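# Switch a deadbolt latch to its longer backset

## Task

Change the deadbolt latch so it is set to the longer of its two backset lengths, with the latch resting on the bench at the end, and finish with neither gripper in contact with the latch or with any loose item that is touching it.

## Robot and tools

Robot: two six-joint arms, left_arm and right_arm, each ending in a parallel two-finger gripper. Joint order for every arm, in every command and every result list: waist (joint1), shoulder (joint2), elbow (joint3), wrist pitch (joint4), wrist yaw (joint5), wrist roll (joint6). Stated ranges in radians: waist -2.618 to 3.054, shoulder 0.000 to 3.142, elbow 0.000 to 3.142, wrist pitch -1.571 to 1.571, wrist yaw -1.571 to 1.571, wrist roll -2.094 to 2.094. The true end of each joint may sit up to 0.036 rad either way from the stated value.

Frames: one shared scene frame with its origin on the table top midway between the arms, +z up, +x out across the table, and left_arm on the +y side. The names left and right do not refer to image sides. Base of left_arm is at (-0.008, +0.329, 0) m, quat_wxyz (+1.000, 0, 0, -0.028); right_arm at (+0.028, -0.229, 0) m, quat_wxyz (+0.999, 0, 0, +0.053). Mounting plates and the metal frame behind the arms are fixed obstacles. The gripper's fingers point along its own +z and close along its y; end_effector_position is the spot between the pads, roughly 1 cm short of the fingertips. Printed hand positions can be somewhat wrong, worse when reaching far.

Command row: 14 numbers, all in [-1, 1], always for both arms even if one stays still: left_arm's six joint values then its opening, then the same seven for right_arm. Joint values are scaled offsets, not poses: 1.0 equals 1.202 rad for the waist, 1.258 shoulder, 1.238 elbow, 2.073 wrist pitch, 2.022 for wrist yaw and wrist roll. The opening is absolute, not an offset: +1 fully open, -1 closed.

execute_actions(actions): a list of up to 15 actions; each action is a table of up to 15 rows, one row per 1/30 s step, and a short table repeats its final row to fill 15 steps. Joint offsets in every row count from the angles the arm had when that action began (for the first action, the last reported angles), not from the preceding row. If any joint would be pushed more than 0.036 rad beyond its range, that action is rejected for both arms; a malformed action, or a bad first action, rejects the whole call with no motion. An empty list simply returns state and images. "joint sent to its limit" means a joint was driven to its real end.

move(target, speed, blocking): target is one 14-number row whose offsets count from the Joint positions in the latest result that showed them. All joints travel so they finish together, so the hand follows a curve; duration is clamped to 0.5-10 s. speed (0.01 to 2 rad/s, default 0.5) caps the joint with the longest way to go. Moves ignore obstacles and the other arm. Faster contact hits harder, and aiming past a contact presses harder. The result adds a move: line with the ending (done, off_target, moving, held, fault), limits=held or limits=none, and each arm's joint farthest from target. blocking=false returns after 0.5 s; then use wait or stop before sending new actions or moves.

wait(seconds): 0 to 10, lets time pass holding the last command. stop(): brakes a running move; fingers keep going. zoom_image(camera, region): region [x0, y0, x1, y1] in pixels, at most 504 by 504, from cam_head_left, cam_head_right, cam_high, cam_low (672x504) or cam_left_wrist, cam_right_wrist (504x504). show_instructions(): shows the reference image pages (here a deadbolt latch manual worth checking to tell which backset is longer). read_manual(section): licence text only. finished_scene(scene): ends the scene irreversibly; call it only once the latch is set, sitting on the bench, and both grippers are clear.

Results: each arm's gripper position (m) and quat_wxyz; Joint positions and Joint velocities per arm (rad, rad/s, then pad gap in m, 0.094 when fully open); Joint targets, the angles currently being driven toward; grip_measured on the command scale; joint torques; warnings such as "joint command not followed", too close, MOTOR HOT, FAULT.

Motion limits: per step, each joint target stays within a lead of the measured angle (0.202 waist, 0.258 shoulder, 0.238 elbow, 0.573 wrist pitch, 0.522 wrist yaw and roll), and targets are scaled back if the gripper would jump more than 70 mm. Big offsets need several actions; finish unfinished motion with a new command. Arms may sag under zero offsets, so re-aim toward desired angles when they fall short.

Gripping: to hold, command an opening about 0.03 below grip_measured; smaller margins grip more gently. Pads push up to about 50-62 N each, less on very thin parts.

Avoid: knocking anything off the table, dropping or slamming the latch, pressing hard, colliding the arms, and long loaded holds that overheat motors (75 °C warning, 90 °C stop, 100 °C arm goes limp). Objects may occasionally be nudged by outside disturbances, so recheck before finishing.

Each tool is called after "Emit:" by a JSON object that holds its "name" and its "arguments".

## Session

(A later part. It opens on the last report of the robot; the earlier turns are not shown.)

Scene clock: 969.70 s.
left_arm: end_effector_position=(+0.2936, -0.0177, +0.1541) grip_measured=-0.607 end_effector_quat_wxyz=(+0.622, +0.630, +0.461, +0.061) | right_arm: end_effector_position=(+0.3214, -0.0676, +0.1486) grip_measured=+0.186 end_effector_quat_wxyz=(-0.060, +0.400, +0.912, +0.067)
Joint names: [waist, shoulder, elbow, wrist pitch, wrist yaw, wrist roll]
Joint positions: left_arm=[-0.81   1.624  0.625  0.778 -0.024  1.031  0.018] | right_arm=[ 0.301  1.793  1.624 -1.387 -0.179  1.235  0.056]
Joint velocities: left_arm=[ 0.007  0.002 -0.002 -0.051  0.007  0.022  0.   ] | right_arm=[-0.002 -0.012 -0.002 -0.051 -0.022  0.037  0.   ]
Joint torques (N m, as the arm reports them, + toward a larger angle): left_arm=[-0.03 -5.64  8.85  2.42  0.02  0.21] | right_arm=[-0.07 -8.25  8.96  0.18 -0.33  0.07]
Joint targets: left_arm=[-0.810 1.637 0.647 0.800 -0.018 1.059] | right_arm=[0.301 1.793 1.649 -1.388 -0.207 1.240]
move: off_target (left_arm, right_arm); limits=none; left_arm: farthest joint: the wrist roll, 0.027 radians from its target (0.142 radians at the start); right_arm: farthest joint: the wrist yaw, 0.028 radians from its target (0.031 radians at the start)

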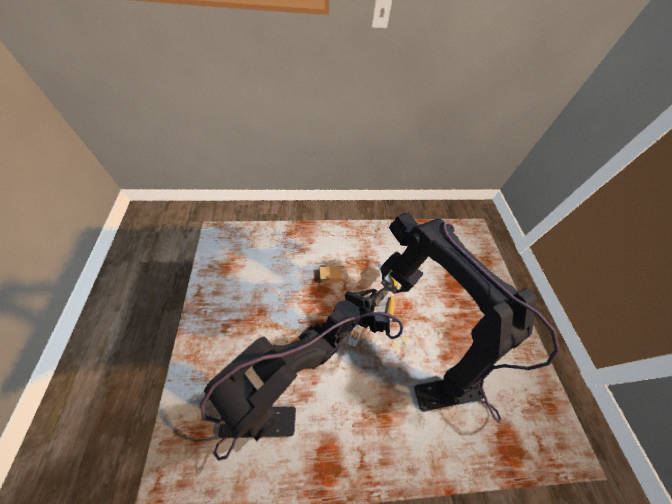

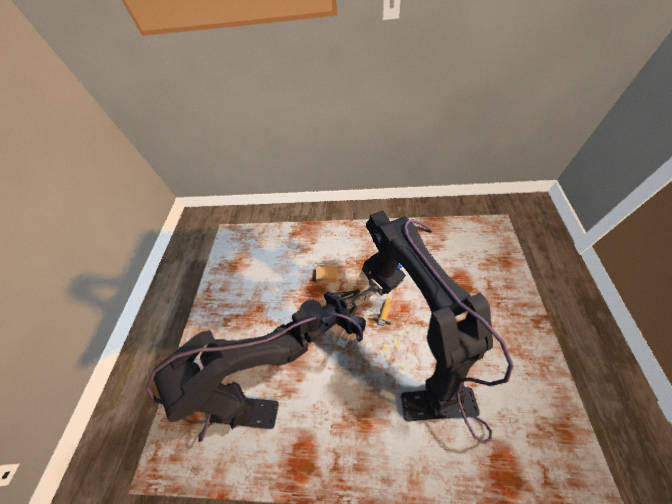

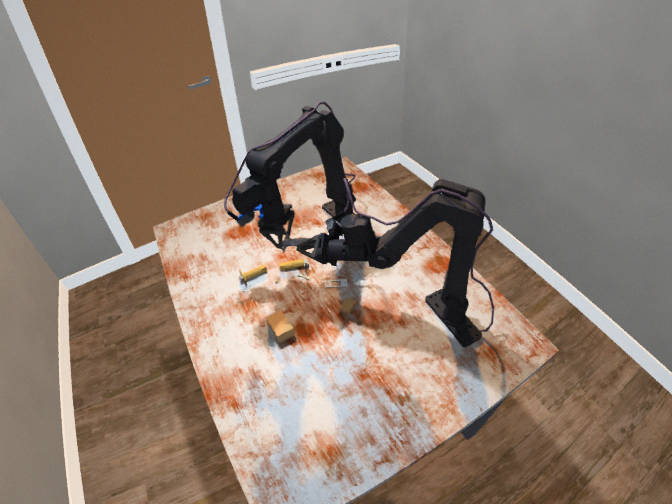

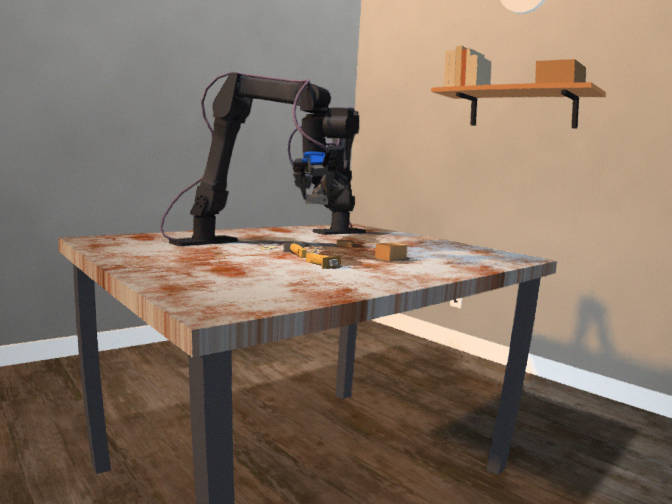

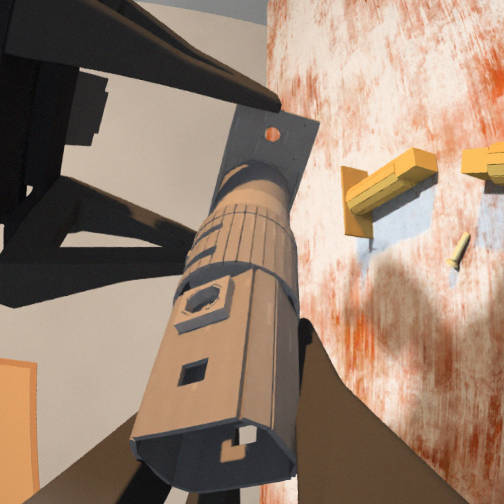

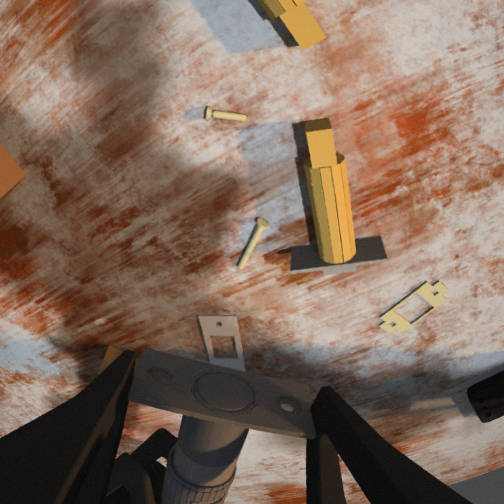

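Emit:
{"name": "move", "arguments": {"target": [0,0,0.018,0,0,-0.065,-0.8, 0,0,0.02,0,0,0,0.08], "speed": 0.15}}

Emit:
{"name": "move", "arguments": {"target": [0,-0.07,0.0,-0.015,0,0,-0.8, 0,0,0.02,0,0.06,0,0.08], "speed": 0.08}}

Scene clock: 977.33 s.
left_arm: end_effector_position=(+0.2930, -0.0177, +0.1525) grip_measured=-0.607 end_effector_quat_wxyz=(+0.622, +0.606, +0.496, +0.025) | right_arm: end_effector_position=(+0.3221, -0.0677, +0.1485) grip_measured=+0.186 end_effector_quat_wxyz=(-0.059, +0.400, +0.912, +0.067)
Joint names: [waist, shoulder, elbow, wrist pitch, wrist yaw, wrist roll]
Joint positions: left_arm=[-0.81   1.624  0.625  0.771 -0.021  0.92   0.018] | right_arm=[ 0.301  1.793  1.624 -1.384 -0.177  1.234  0.056]
Joint velocities: left_arm=[-0.012 -0.007 -0.012 -0.007 -0.037  0.066  0.   ] | right_arm=[-0.022 -0.012  0.002  0.037  0.095  0.007 -0.   ]
Joint torques (N m, as the arm reports them, + toward a larger angle): left_arm=[-0.07 -6.69  8.85  2.24 -0.03 -0.21] | right_arm=[-0.05 -8.18  9.1   0.17 -0.15  0.01]
Joint targets: left_arm=[-0.810 1.624 0.647 0.778 -0.024 0.900] | right_arm=[0.301 1.793 1.649 -1.387 -0.179 1.235]
move: off_target (left_arm, right_arm); limits=none; left_arm: farthest joint: the elbow, 0.022 radians from its target (0.022 radians at the start); right_arm: farthest joint: the elbow, 0.025 radians from its target (0.025 radians at the start)

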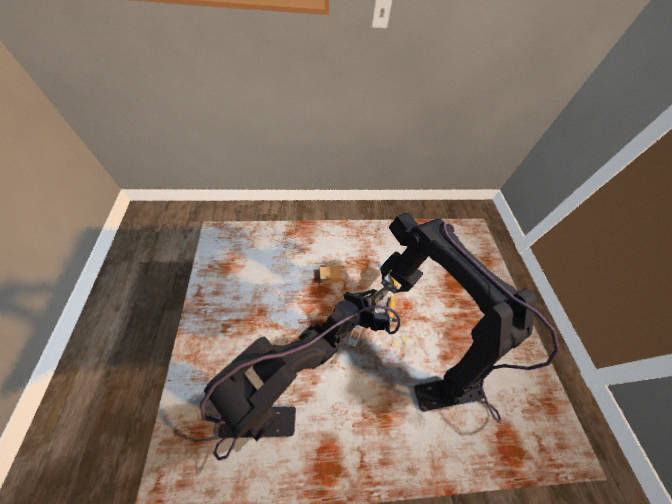

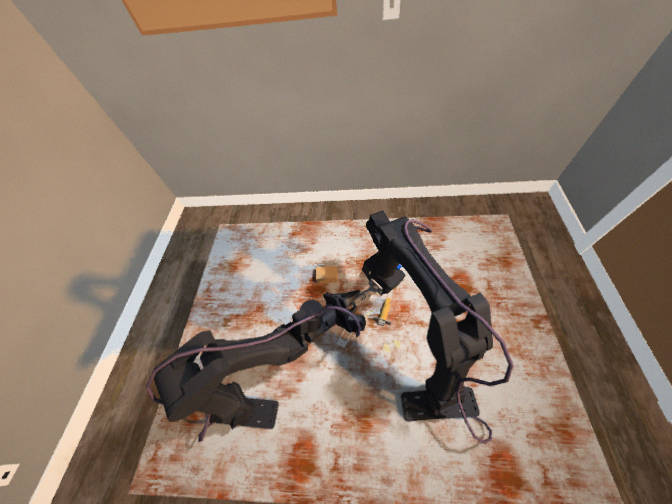

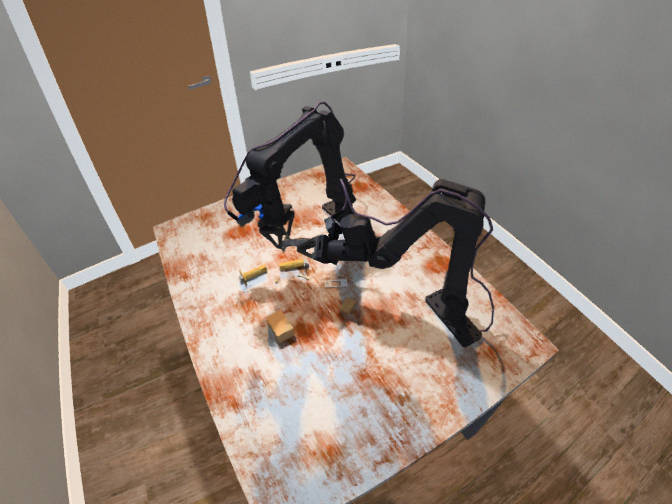

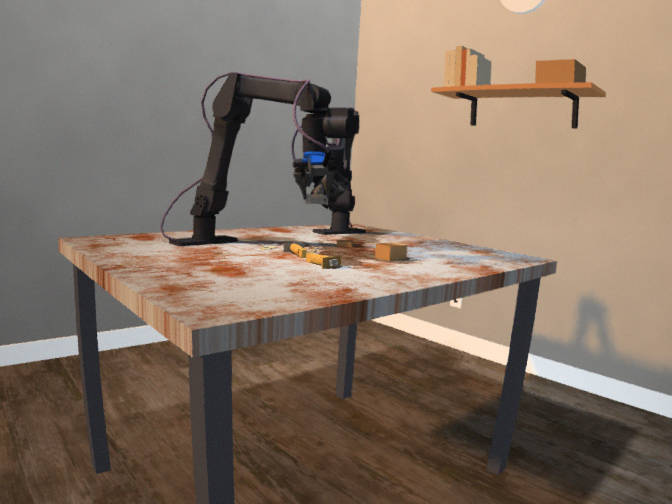

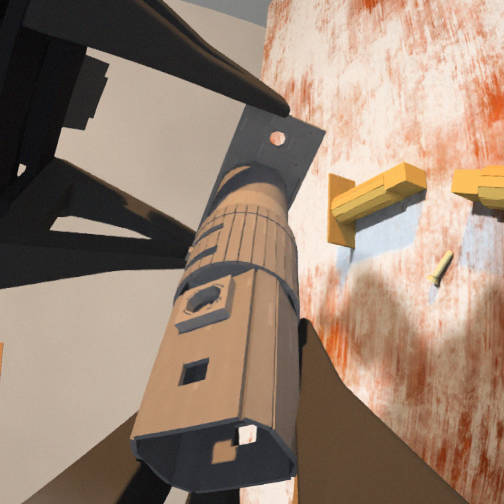

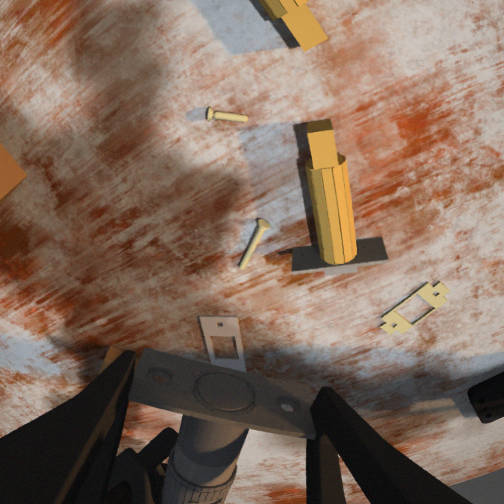

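Scene clock: 979.13 s.
left_arm: end_effector_position=(+0.2893, -0.0138, +0.1554) grip_measured=-0.607 end_effector_quat_wxyz=(+0.613, +0.612, +0.500, +0.024) | right_arm: end_effector_position=(+0.3196, -0.0641, +0.1485) grip_measured=+0.186 end_effector_quat_wxyz=(-0.059, +0.394, +0.915, +0.065)
Joint names: [waist, shoulder, elbow, wrist pitch, wrist yaw, wrist roll]
Joint positions: left_arm=[-0.81   1.581  0.625  0.705 -0.02   0.92   0.018] | right_arm=[ 0.315  1.793  1.624 -1.386 -0.175  1.234  0.056]
Joint velocities: left_arm=[-0.012 -0.012 -0.002 -0.007  0.037  0.007 -0.   ] | right_arm=[ 0.007 -0.012  0.007 -0.037  0.022  0.007  0.   ]
Joint torques (N m, as the arm reports them, + toward a larger angle): left_arm=[ -0.01 -10.12   7.15   2.52  -0.02  -0.03] | right_arm=[-1.09 -8.3   9.08  0.23  0.98  0.03]
Joint targets: left_arm=[-0.810 1.536 0.625 0.740 -0.022 0.920] | right_arm=[0.301 1.793 1.649 -1.384 -0.056 1.234]
move: off_target (left_arm, right_arm); limits=none; left_arm: farthest joint: the shoulder, 0.045 radians from its target (0.088 radians at the start); right_arm: farthest joint: the wrist yaw, 0.119 radians from its target (0.121 radians at the start)

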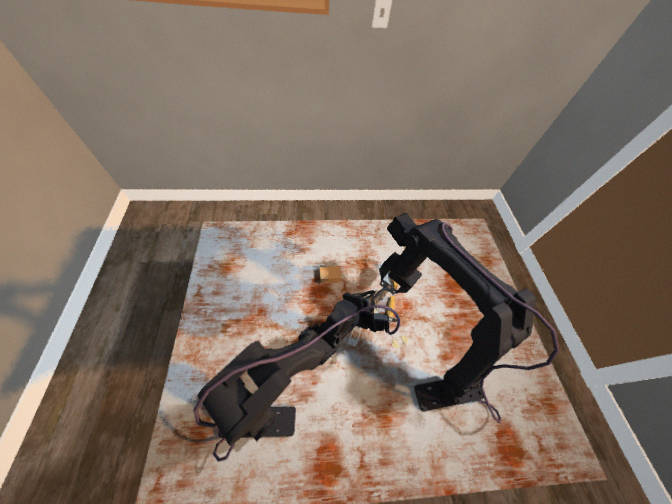

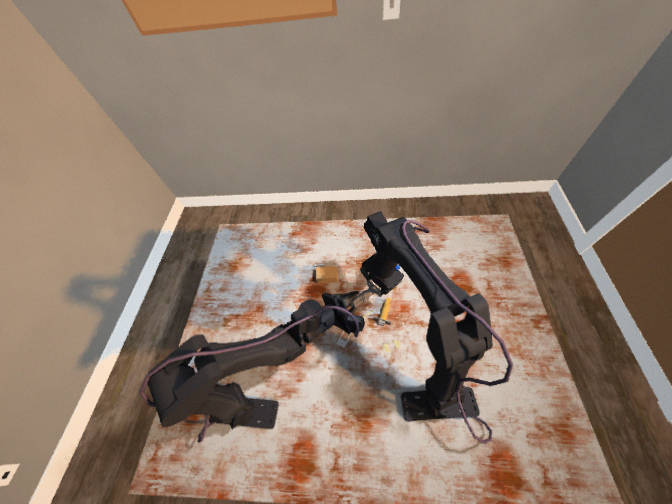

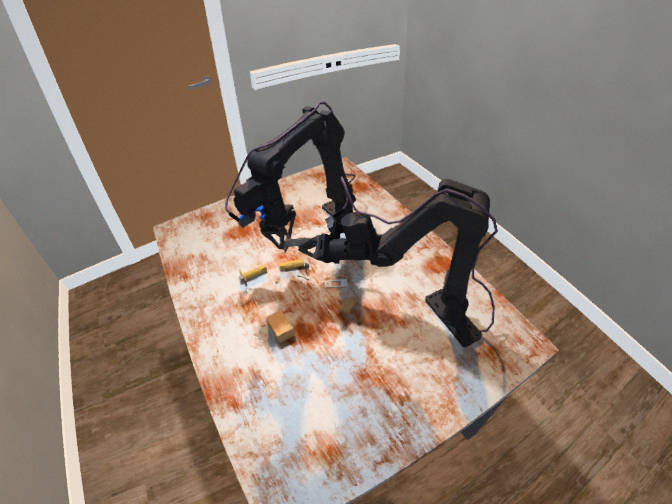

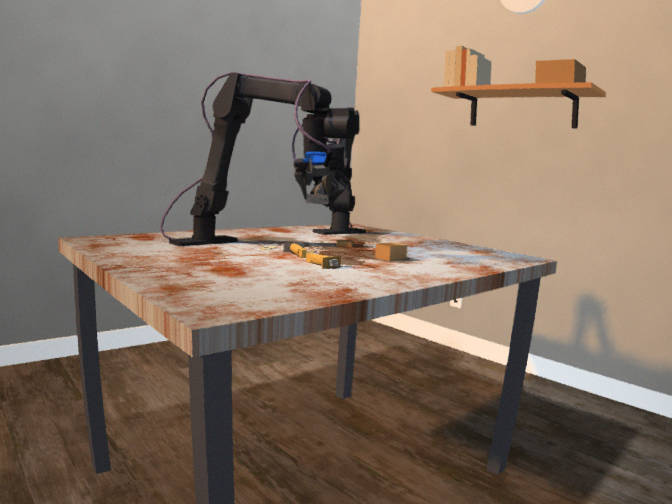

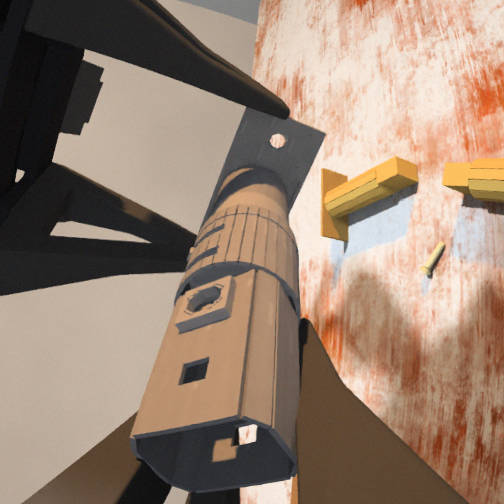

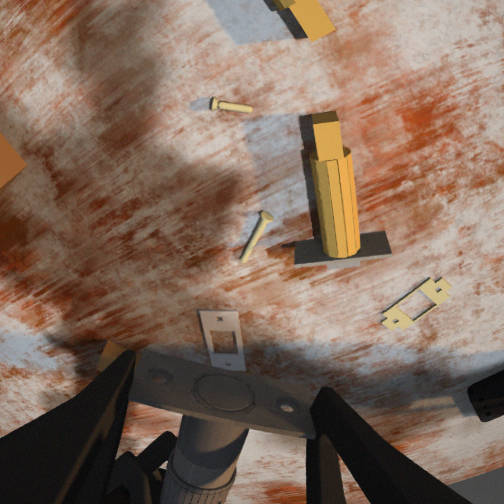

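Emit:
{"name": "move", "arguments": {"target": [0,0,0.018,0.01,0,-0.2,-0.8, 0,0,0.02,0,0.01,0,0.08], "speed": 0.2}}

Emit:
{"name": "move", "arguments": {"target": [0,0,0.018,0,0,-0.2,-0.8, 0,0,0.02,0,0,0,0.08], "speed": 0.2}}

Emit:
{"name": "move", "arguments": {"target": [0,0,0.018,0,0,-0.17,-0.8, 0,0,0.02,0,0,0,0.08], "speed": 0.2}}

Scene clock: 988.23 s.
left_arm: end_effector_position=(+0.2868, -0.0146, +0.1515) grip_measured=-0.607 end_effector_quat_wxyz=(+0.599, +0.512, +0.608, -0.097) | right_arm: end_effector_position=(+0.3211, -0.0618, +0.1488) grip_measured=+0.186 end_effector_quat_wxyz=(-0.058, +0.395, +0.914, +0.071)
Joint names: [waist, shoulder, elbow, wrist pitch, wrist yaw, wrist roll]
Joint positions: left_arm=[-0.81   1.581  0.625  0.689 -0.006  0.538  0.018] | right_arm=[ 0.315  1.793  1.624 -1.376 -0.182  1.238  0.056]
Joint velocities: left_arm=[-0.002  0.007  0.002  0.066 -0.007 -0.007 -0.001] | right_arm=[ 0.007  0.012  0.002  0.022  0.007 -0.037  0.001]
Joint torques (N m, as the arm reports them, + toward a larger angle): left_arm=[ 0.   -6.49  8.98  2.53 -0.11 -0.26] | right_arm=[-0.18 -8.31  9.28  0.09  0.16 -0.06]
Joint targets: left_arm=[-0.810 1.581 0.647 0.725 -0.020 0.516] | right_arm=[0.315 1.793 1.649 -1.386 -0.155 1.234]
move: off_target (left_arm, right_arm); limits=none; left_arm: farthest joint: the wrist pitch, 0.037 radians from its target (0.021 radians at the start); right_arm: farthest joint: the wrist yaw, 0.028 radians from its target (0.020 radians at the start)

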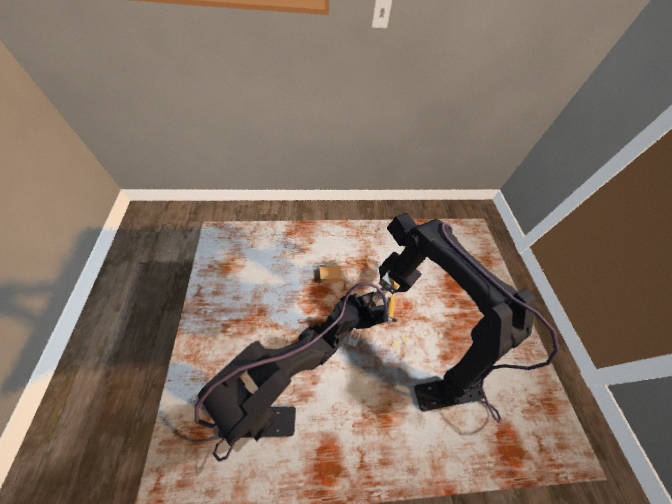

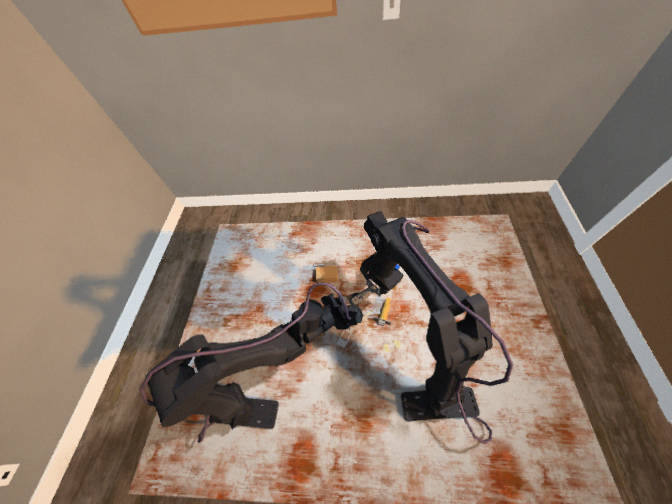

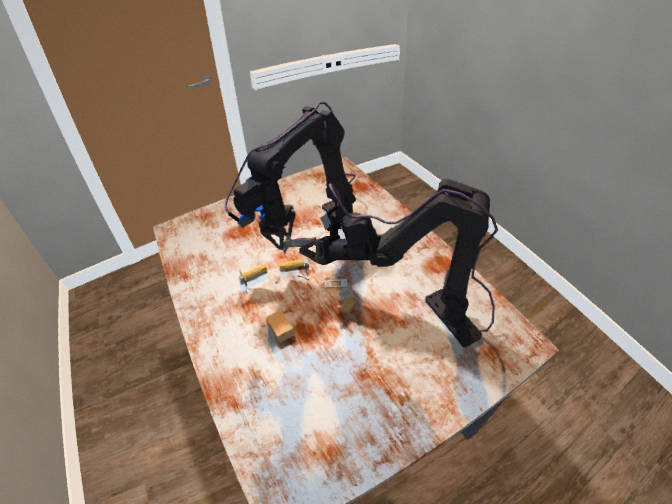

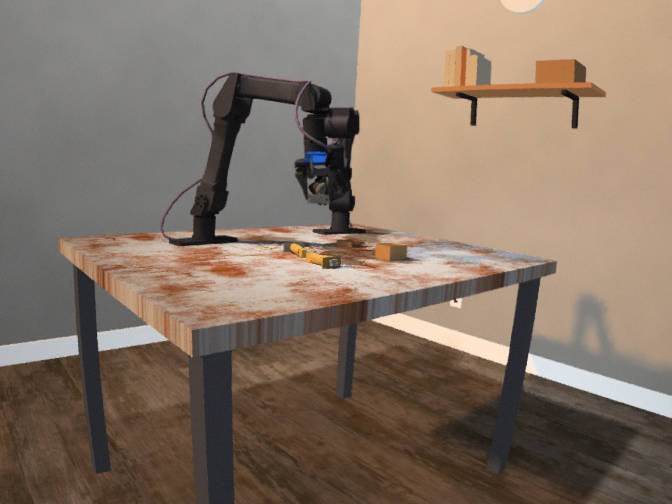

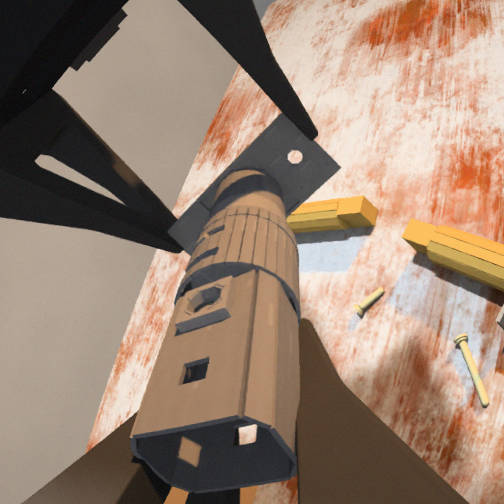

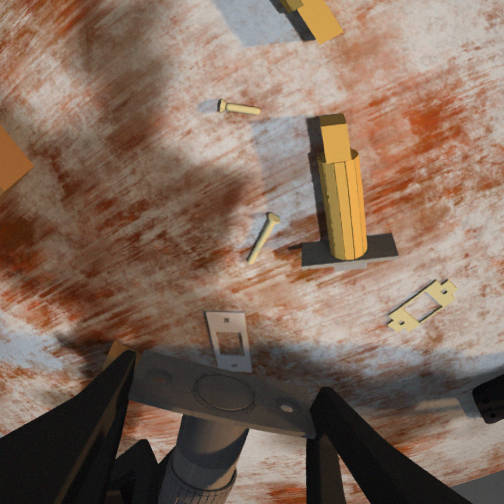

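Scene clock: 990.70 s.
left_arm: end_effector_position=(+0.2851, -0.0151, +0.1489) grip_measured=-0.607 end_effector_quat_wxyz=(+0.565, +0.395, +0.694, -0.207) | right_arm: end_effector_position=(+0.3244, -0.0586, +0.1492) grip_measured=+0.186 end_effector_quat_wxyz=(-0.057, +0.403, +0.910, +0.080)
Joint names: [waist, shoulder, elbow, wrist pitch, wrist yaw, wrist roll]
Joint positions: left_arm=[-0.81   1.581  0.625  0.678  0.003  0.167  0.018] | right_arm=[ 0.315  1.793  1.624 -1.359 -0.191  1.257  0.056]
Joint velocities: left_arm=[ 0.002  0.002  0.002 -0.022 -0.007  0.007  0.001] | right_arm=[ 0.007 -0.012  0.007 -0.022 -0.007  0.022  0.001]
Joint torques (N m, as the arm reports them, + toward a larger angle): left_arm=[ 0.   -6.47  9.01  2.26 -0.07 -0.34] | right_arm=[ 0.14 -8.24  9.07  0.01  0.   -0.23]
Joint targets: left_arm=[-0.810 1.581 0.647 0.689 -0.006 0.134] | right_arm=[0.315 1.793 1.649 -1.376 -0.182 1.238]
move: off_target (left_arm, right_arm); limits=none; left_arm: farthest joint: the wrist roll, 0.034 radians from its target (0.405 radians at the start); right_arm: farthest joint: the elbow, 0.025 radians from its target (0.025 radians at the start)

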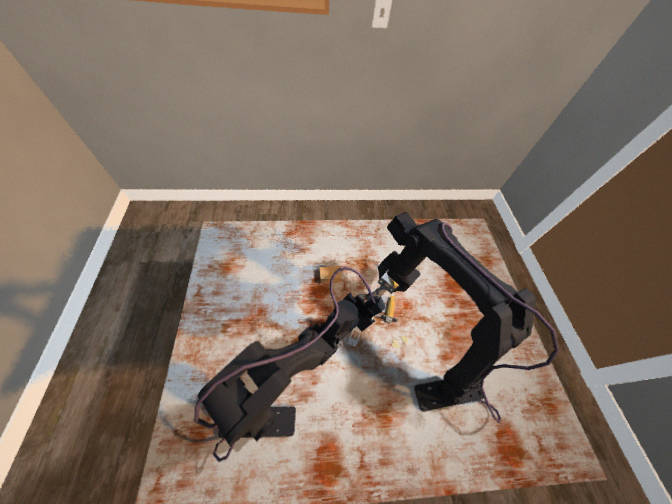

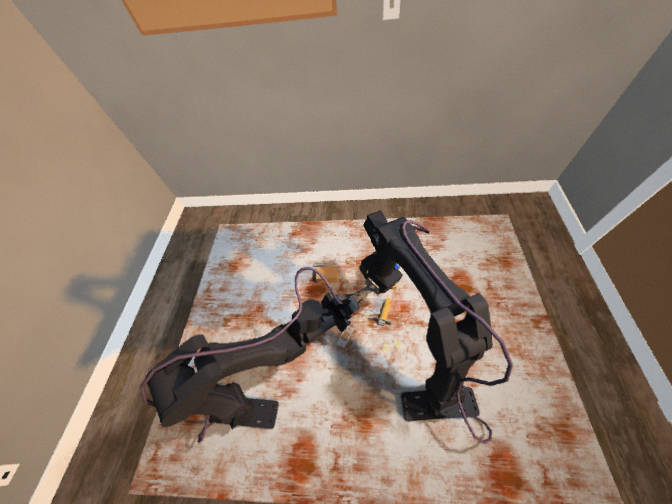

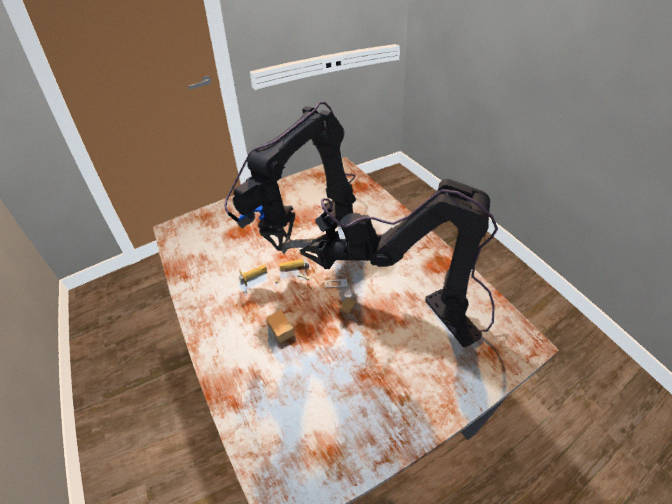

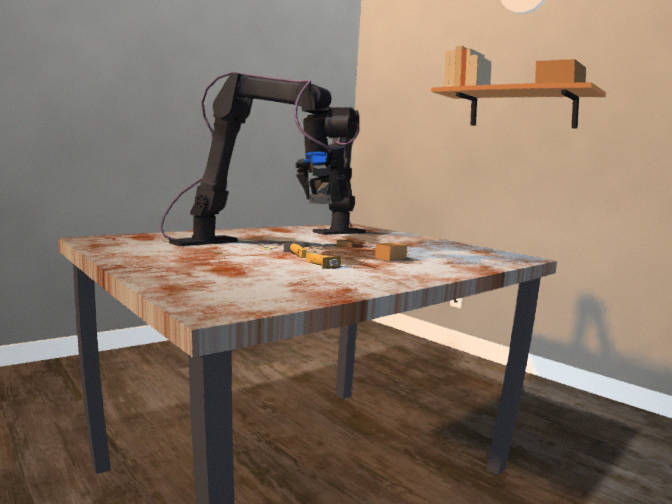

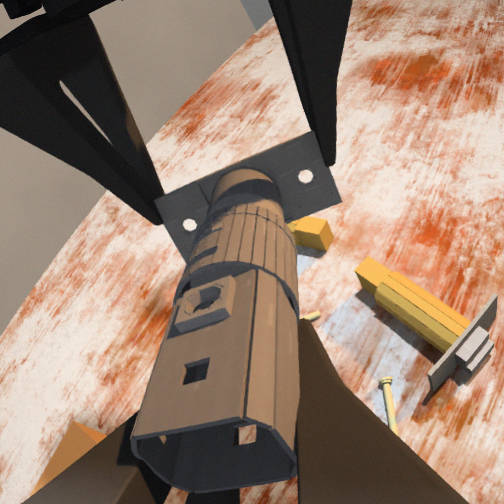

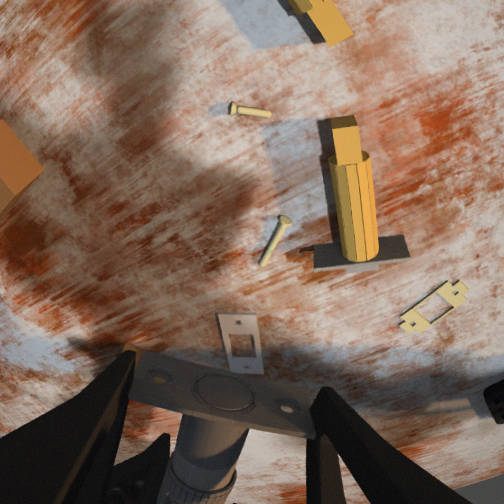

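Scene clock: 992.97 s.
left_arm: end_effector_position=(+0.2821, -0.0168, +0.1469) grip_measured=-0.659 end_effector_quat_wxyz=(+0.518, +0.284, +0.749, -0.300) | right_arm: end_effector_position=(+0.3278, -0.0558, +0.1496) grip_measured=+0.186 end_effector_quat_wxyz=(-0.054, +0.408, +0.907, +0.088)
Joint names: [waist, shoulder, elbow, wrist pitch, wrist yaw, wrist roll]
Joint positions: left_arm=[-0.812  1.581  0.625  0.67   0.018 -0.158  0.016] | right_arm=[ 0.315  1.793  1.624 -1.341 -0.198  1.271  0.056]
Joint velocities: left_arm=[ 0.007 -0.007  0.012  0.022 -0.066 -0.095  0.001] | right_arm=[ 0.017  0.002 -0.012  0.066 -0.037  0.081  0.001]
Joint torques (N m, as the arm reports them, + toward a larger angle): left_arm=[ 0.1  -6.47  8.99  2.25 -0.13 -0.21] | right_arm=[ 0.03 -8.31  9.24  0.11 -0.01 -0.14]
Joint targets: left_arm=[-0.810 1.581 0.647 0.678 0.003 -0.176] | right_arm=[0.315 1.793 1.649 -1.359 -0.191 1.257]
move: off_target (left_arm, right_arm); limits=none; left_arm: farthest joint: the elbow, 0.022 radians from its target (0.022 radians at the start); right_arm: farthest joint: the elbow, 0.025 radians from its target (0.025 radians at the start)

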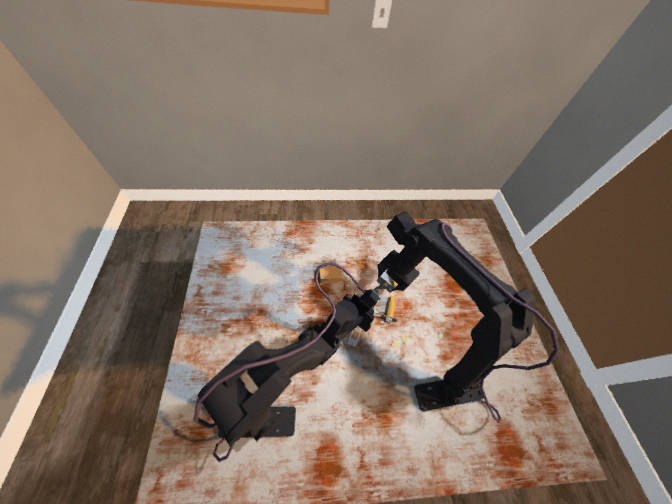

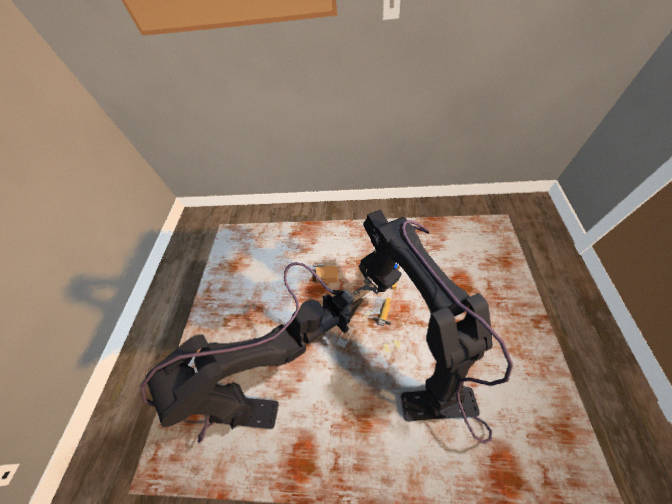

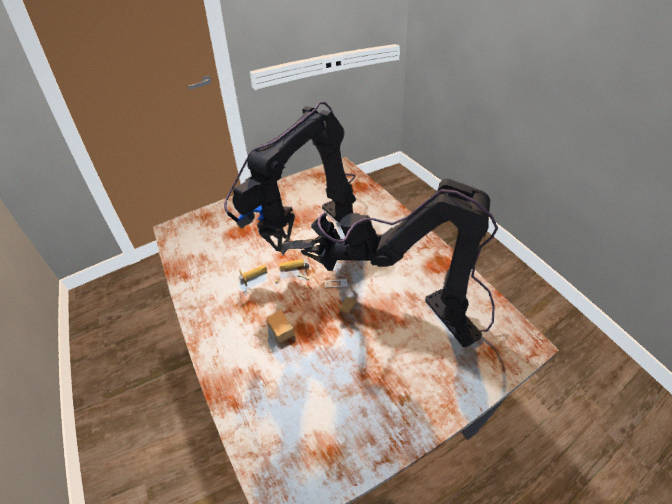

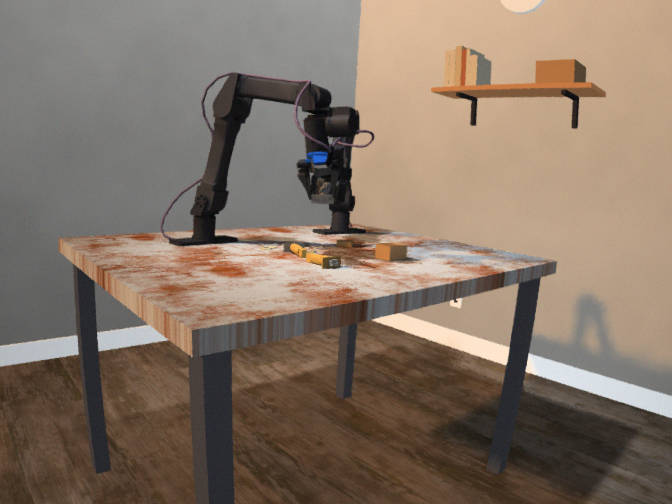

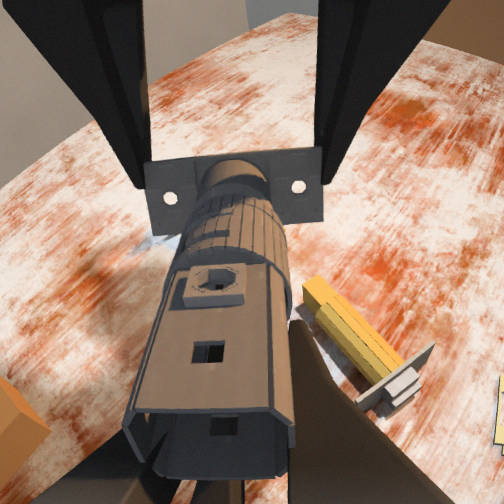

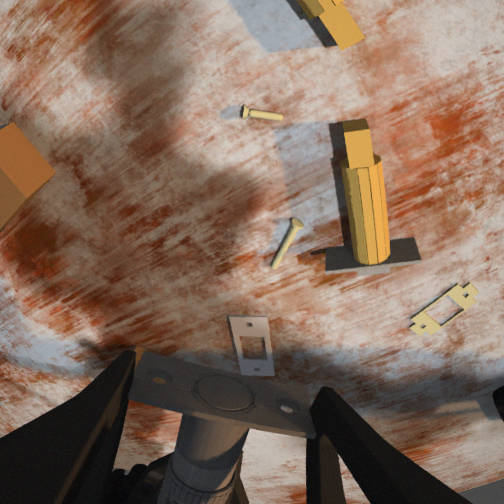

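Emit:
{"name": "move", "arguments": {"target": [0,0,0.018,0,0,-0.08,-0.8, 0,0,0.02,0,0,0,0.08], "speed": 0.15}}

Emit:
{"name": "move", "arguments": {"target": [0,0,0.018,0,0,0,0.3, 0,0,0.02,0,0,0,0.08]}}

Scene clock: 999.73 s.
left_arm: end_effector_position=(+0.2802, -0.0183, +0.1465) grip_measured=-0.681 end_effector_quat_wxyz=(+0.495, +0.240, +0.765, -0.337) | right_arm: end_effector_position=(+0.3292, -0.0547, +0.1499) grip_measured=+0.186 end_effector_quat_wxyz=(-0.053, +0.410, +0.906, +0.092)
Joint names: [waist, shoulder, elbow, wrist pitch, wrist yaw, wrist roll]
Joint positions: left_arm=[-0.812  1.581  0.625  0.668  0.032 -0.285  0.015] | right_arm=[ 0.315  1.793  1.624 -1.334 -0.201  1.276  0.056]
Joint velocities: left_arm=[-0.002 -0.032 -0.002  0.051 -0.037 -0.007 -0.   ] | right_arm=[-0.002  0.002 -0.002  0.022  0.007 -0.007 -0.001]
Joint torques (N m, as the arm reports them, + toward a larger angle): left_arm=[-0.02 -6.44  8.97  2.16 -0.11 -0.39] | right_arm=[-0.08 -8.25  9.3   0.12 -0.07 -0.03]
Joint targets: left_arm=[-0.812 1.581 0.647 0.669 0.019 -0.320] | right_arm=[0.315 1.793 1.649 -1.341 -0.198 1.271]
move: off_target (left_arm, right_arm); limits=none; left_arm: farthest joint: the wrist roll, 0.035 radians from its target (0.162 radians at the start); right_arm: farthest joint: the elbow, 0.025 radians from its target (0.025 radians at the start)

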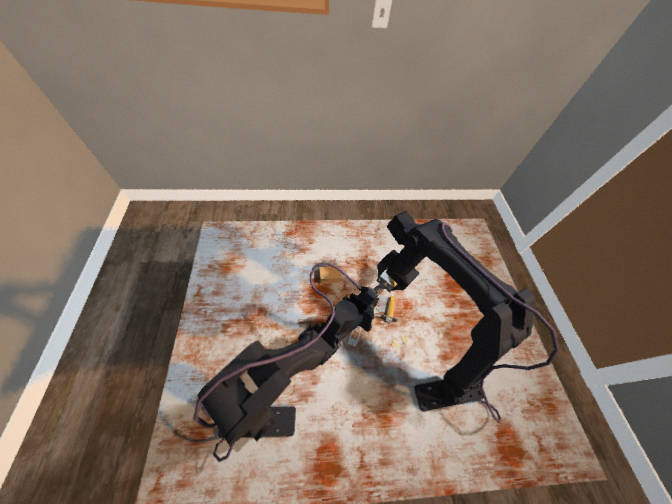

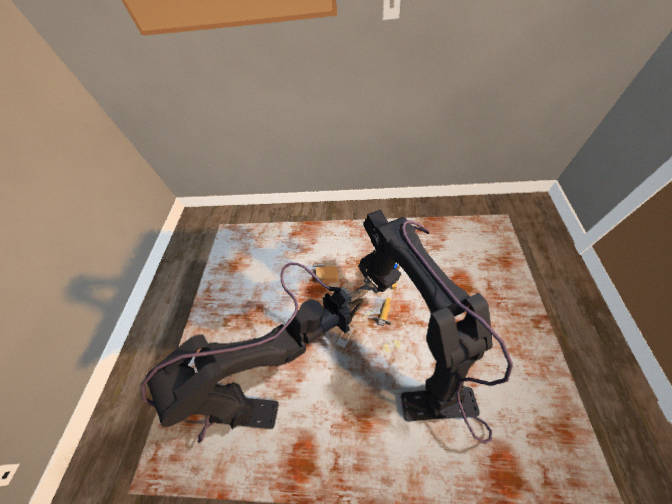

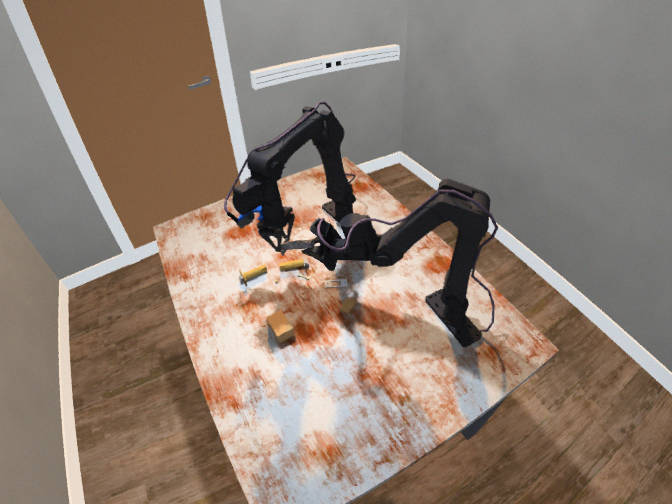

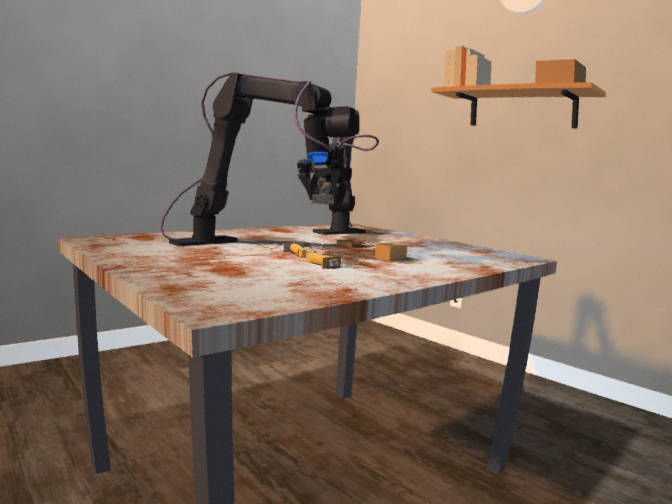

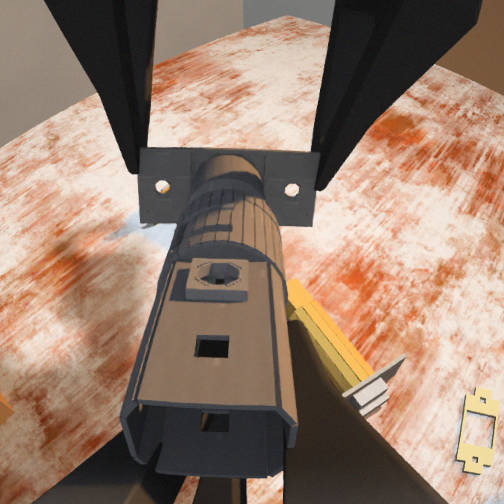

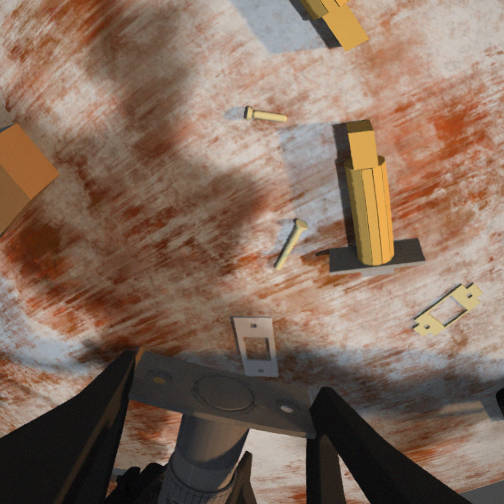

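Scene clock: 1000.43 s.
left_arm: end_effector_position=(+0.2800, -0.0184, +0.1467) grip_measured=+0.298 end_effector_quat_wxyz=(+0.495, +0.240, +0.764, -0.337) | right_arm: end_effector_position=(+0.3294, -0.0546, +0.1498) grip_measured=+0.186 end_effector_quat_wxyz=(-0.052, +0.410, +0.906, +0.092)
Joint names: [waist, shoulder, elbow, wrist pitch, wrist yaw, wrist roll]
Joint positions: left_arm=[-0.812  1.581  0.625  0.669  0.033 -0.285  0.061] | right_arm=[ 0.315  1.793  1.624 -1.334 -0.2    1.277  0.056]
Joint velocities: left_arm=[-0.007 -0.007 -0.002 -0.037 -0.037  0.007 -0.001] | right_arm=[-0.027 -0.017 -0.002 -0.051 -0.007 -0.037  0.   ]
Joint torques (N m, as the arm reports them, + toward a larger angle): left_arm=[-0.05 -6.44  9.01  2.15 -0.03 -0.04] | right_arm=[ 0.   -8.29  9.    0.24 -0.12  0.01]
Joint targets: left_arm=[-0.812 1.581 0.647 0.668 0.032 -0.285] | right_arm=[0.315 1.793 1.649 -1.334 -0.200 1.276]
move: off_target (left_arm, right_arm); limits=none; left_arm: farthest joint: the elbow, 0.022 radians from its target (0.022 radians at the start); right_arm: farthest joint: the elbow, 0.025 radians from its target (0.025 radians at the start)

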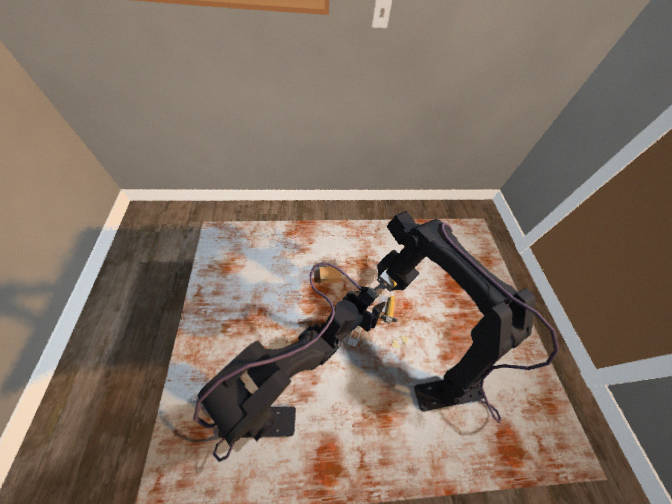

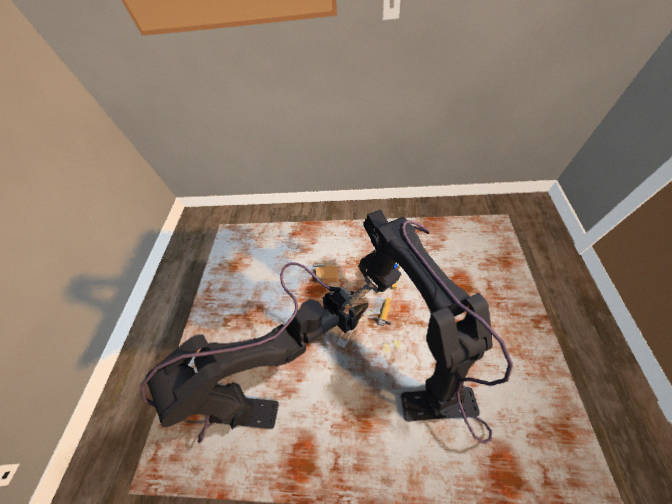

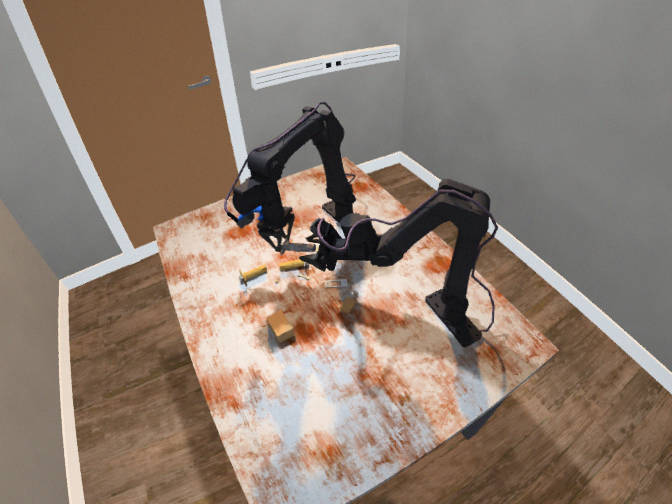

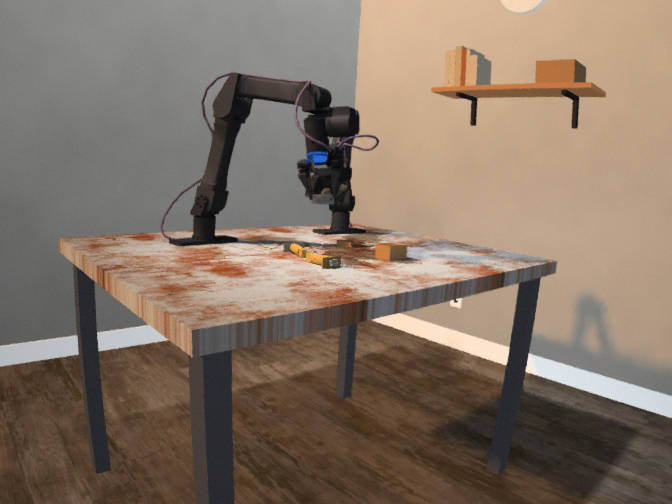

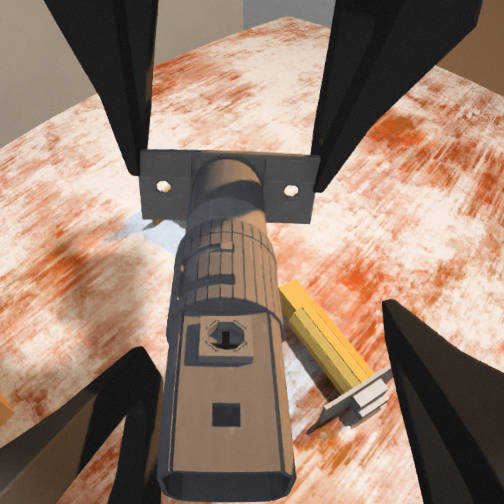

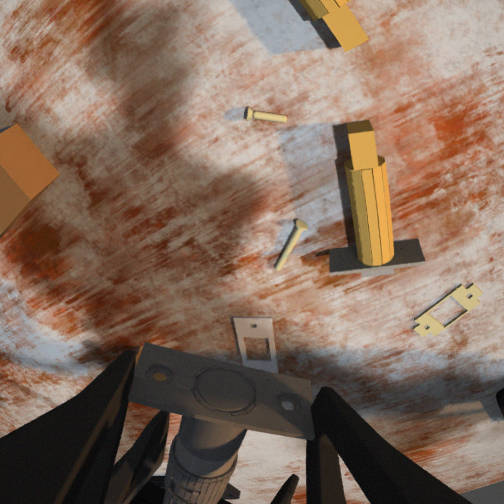

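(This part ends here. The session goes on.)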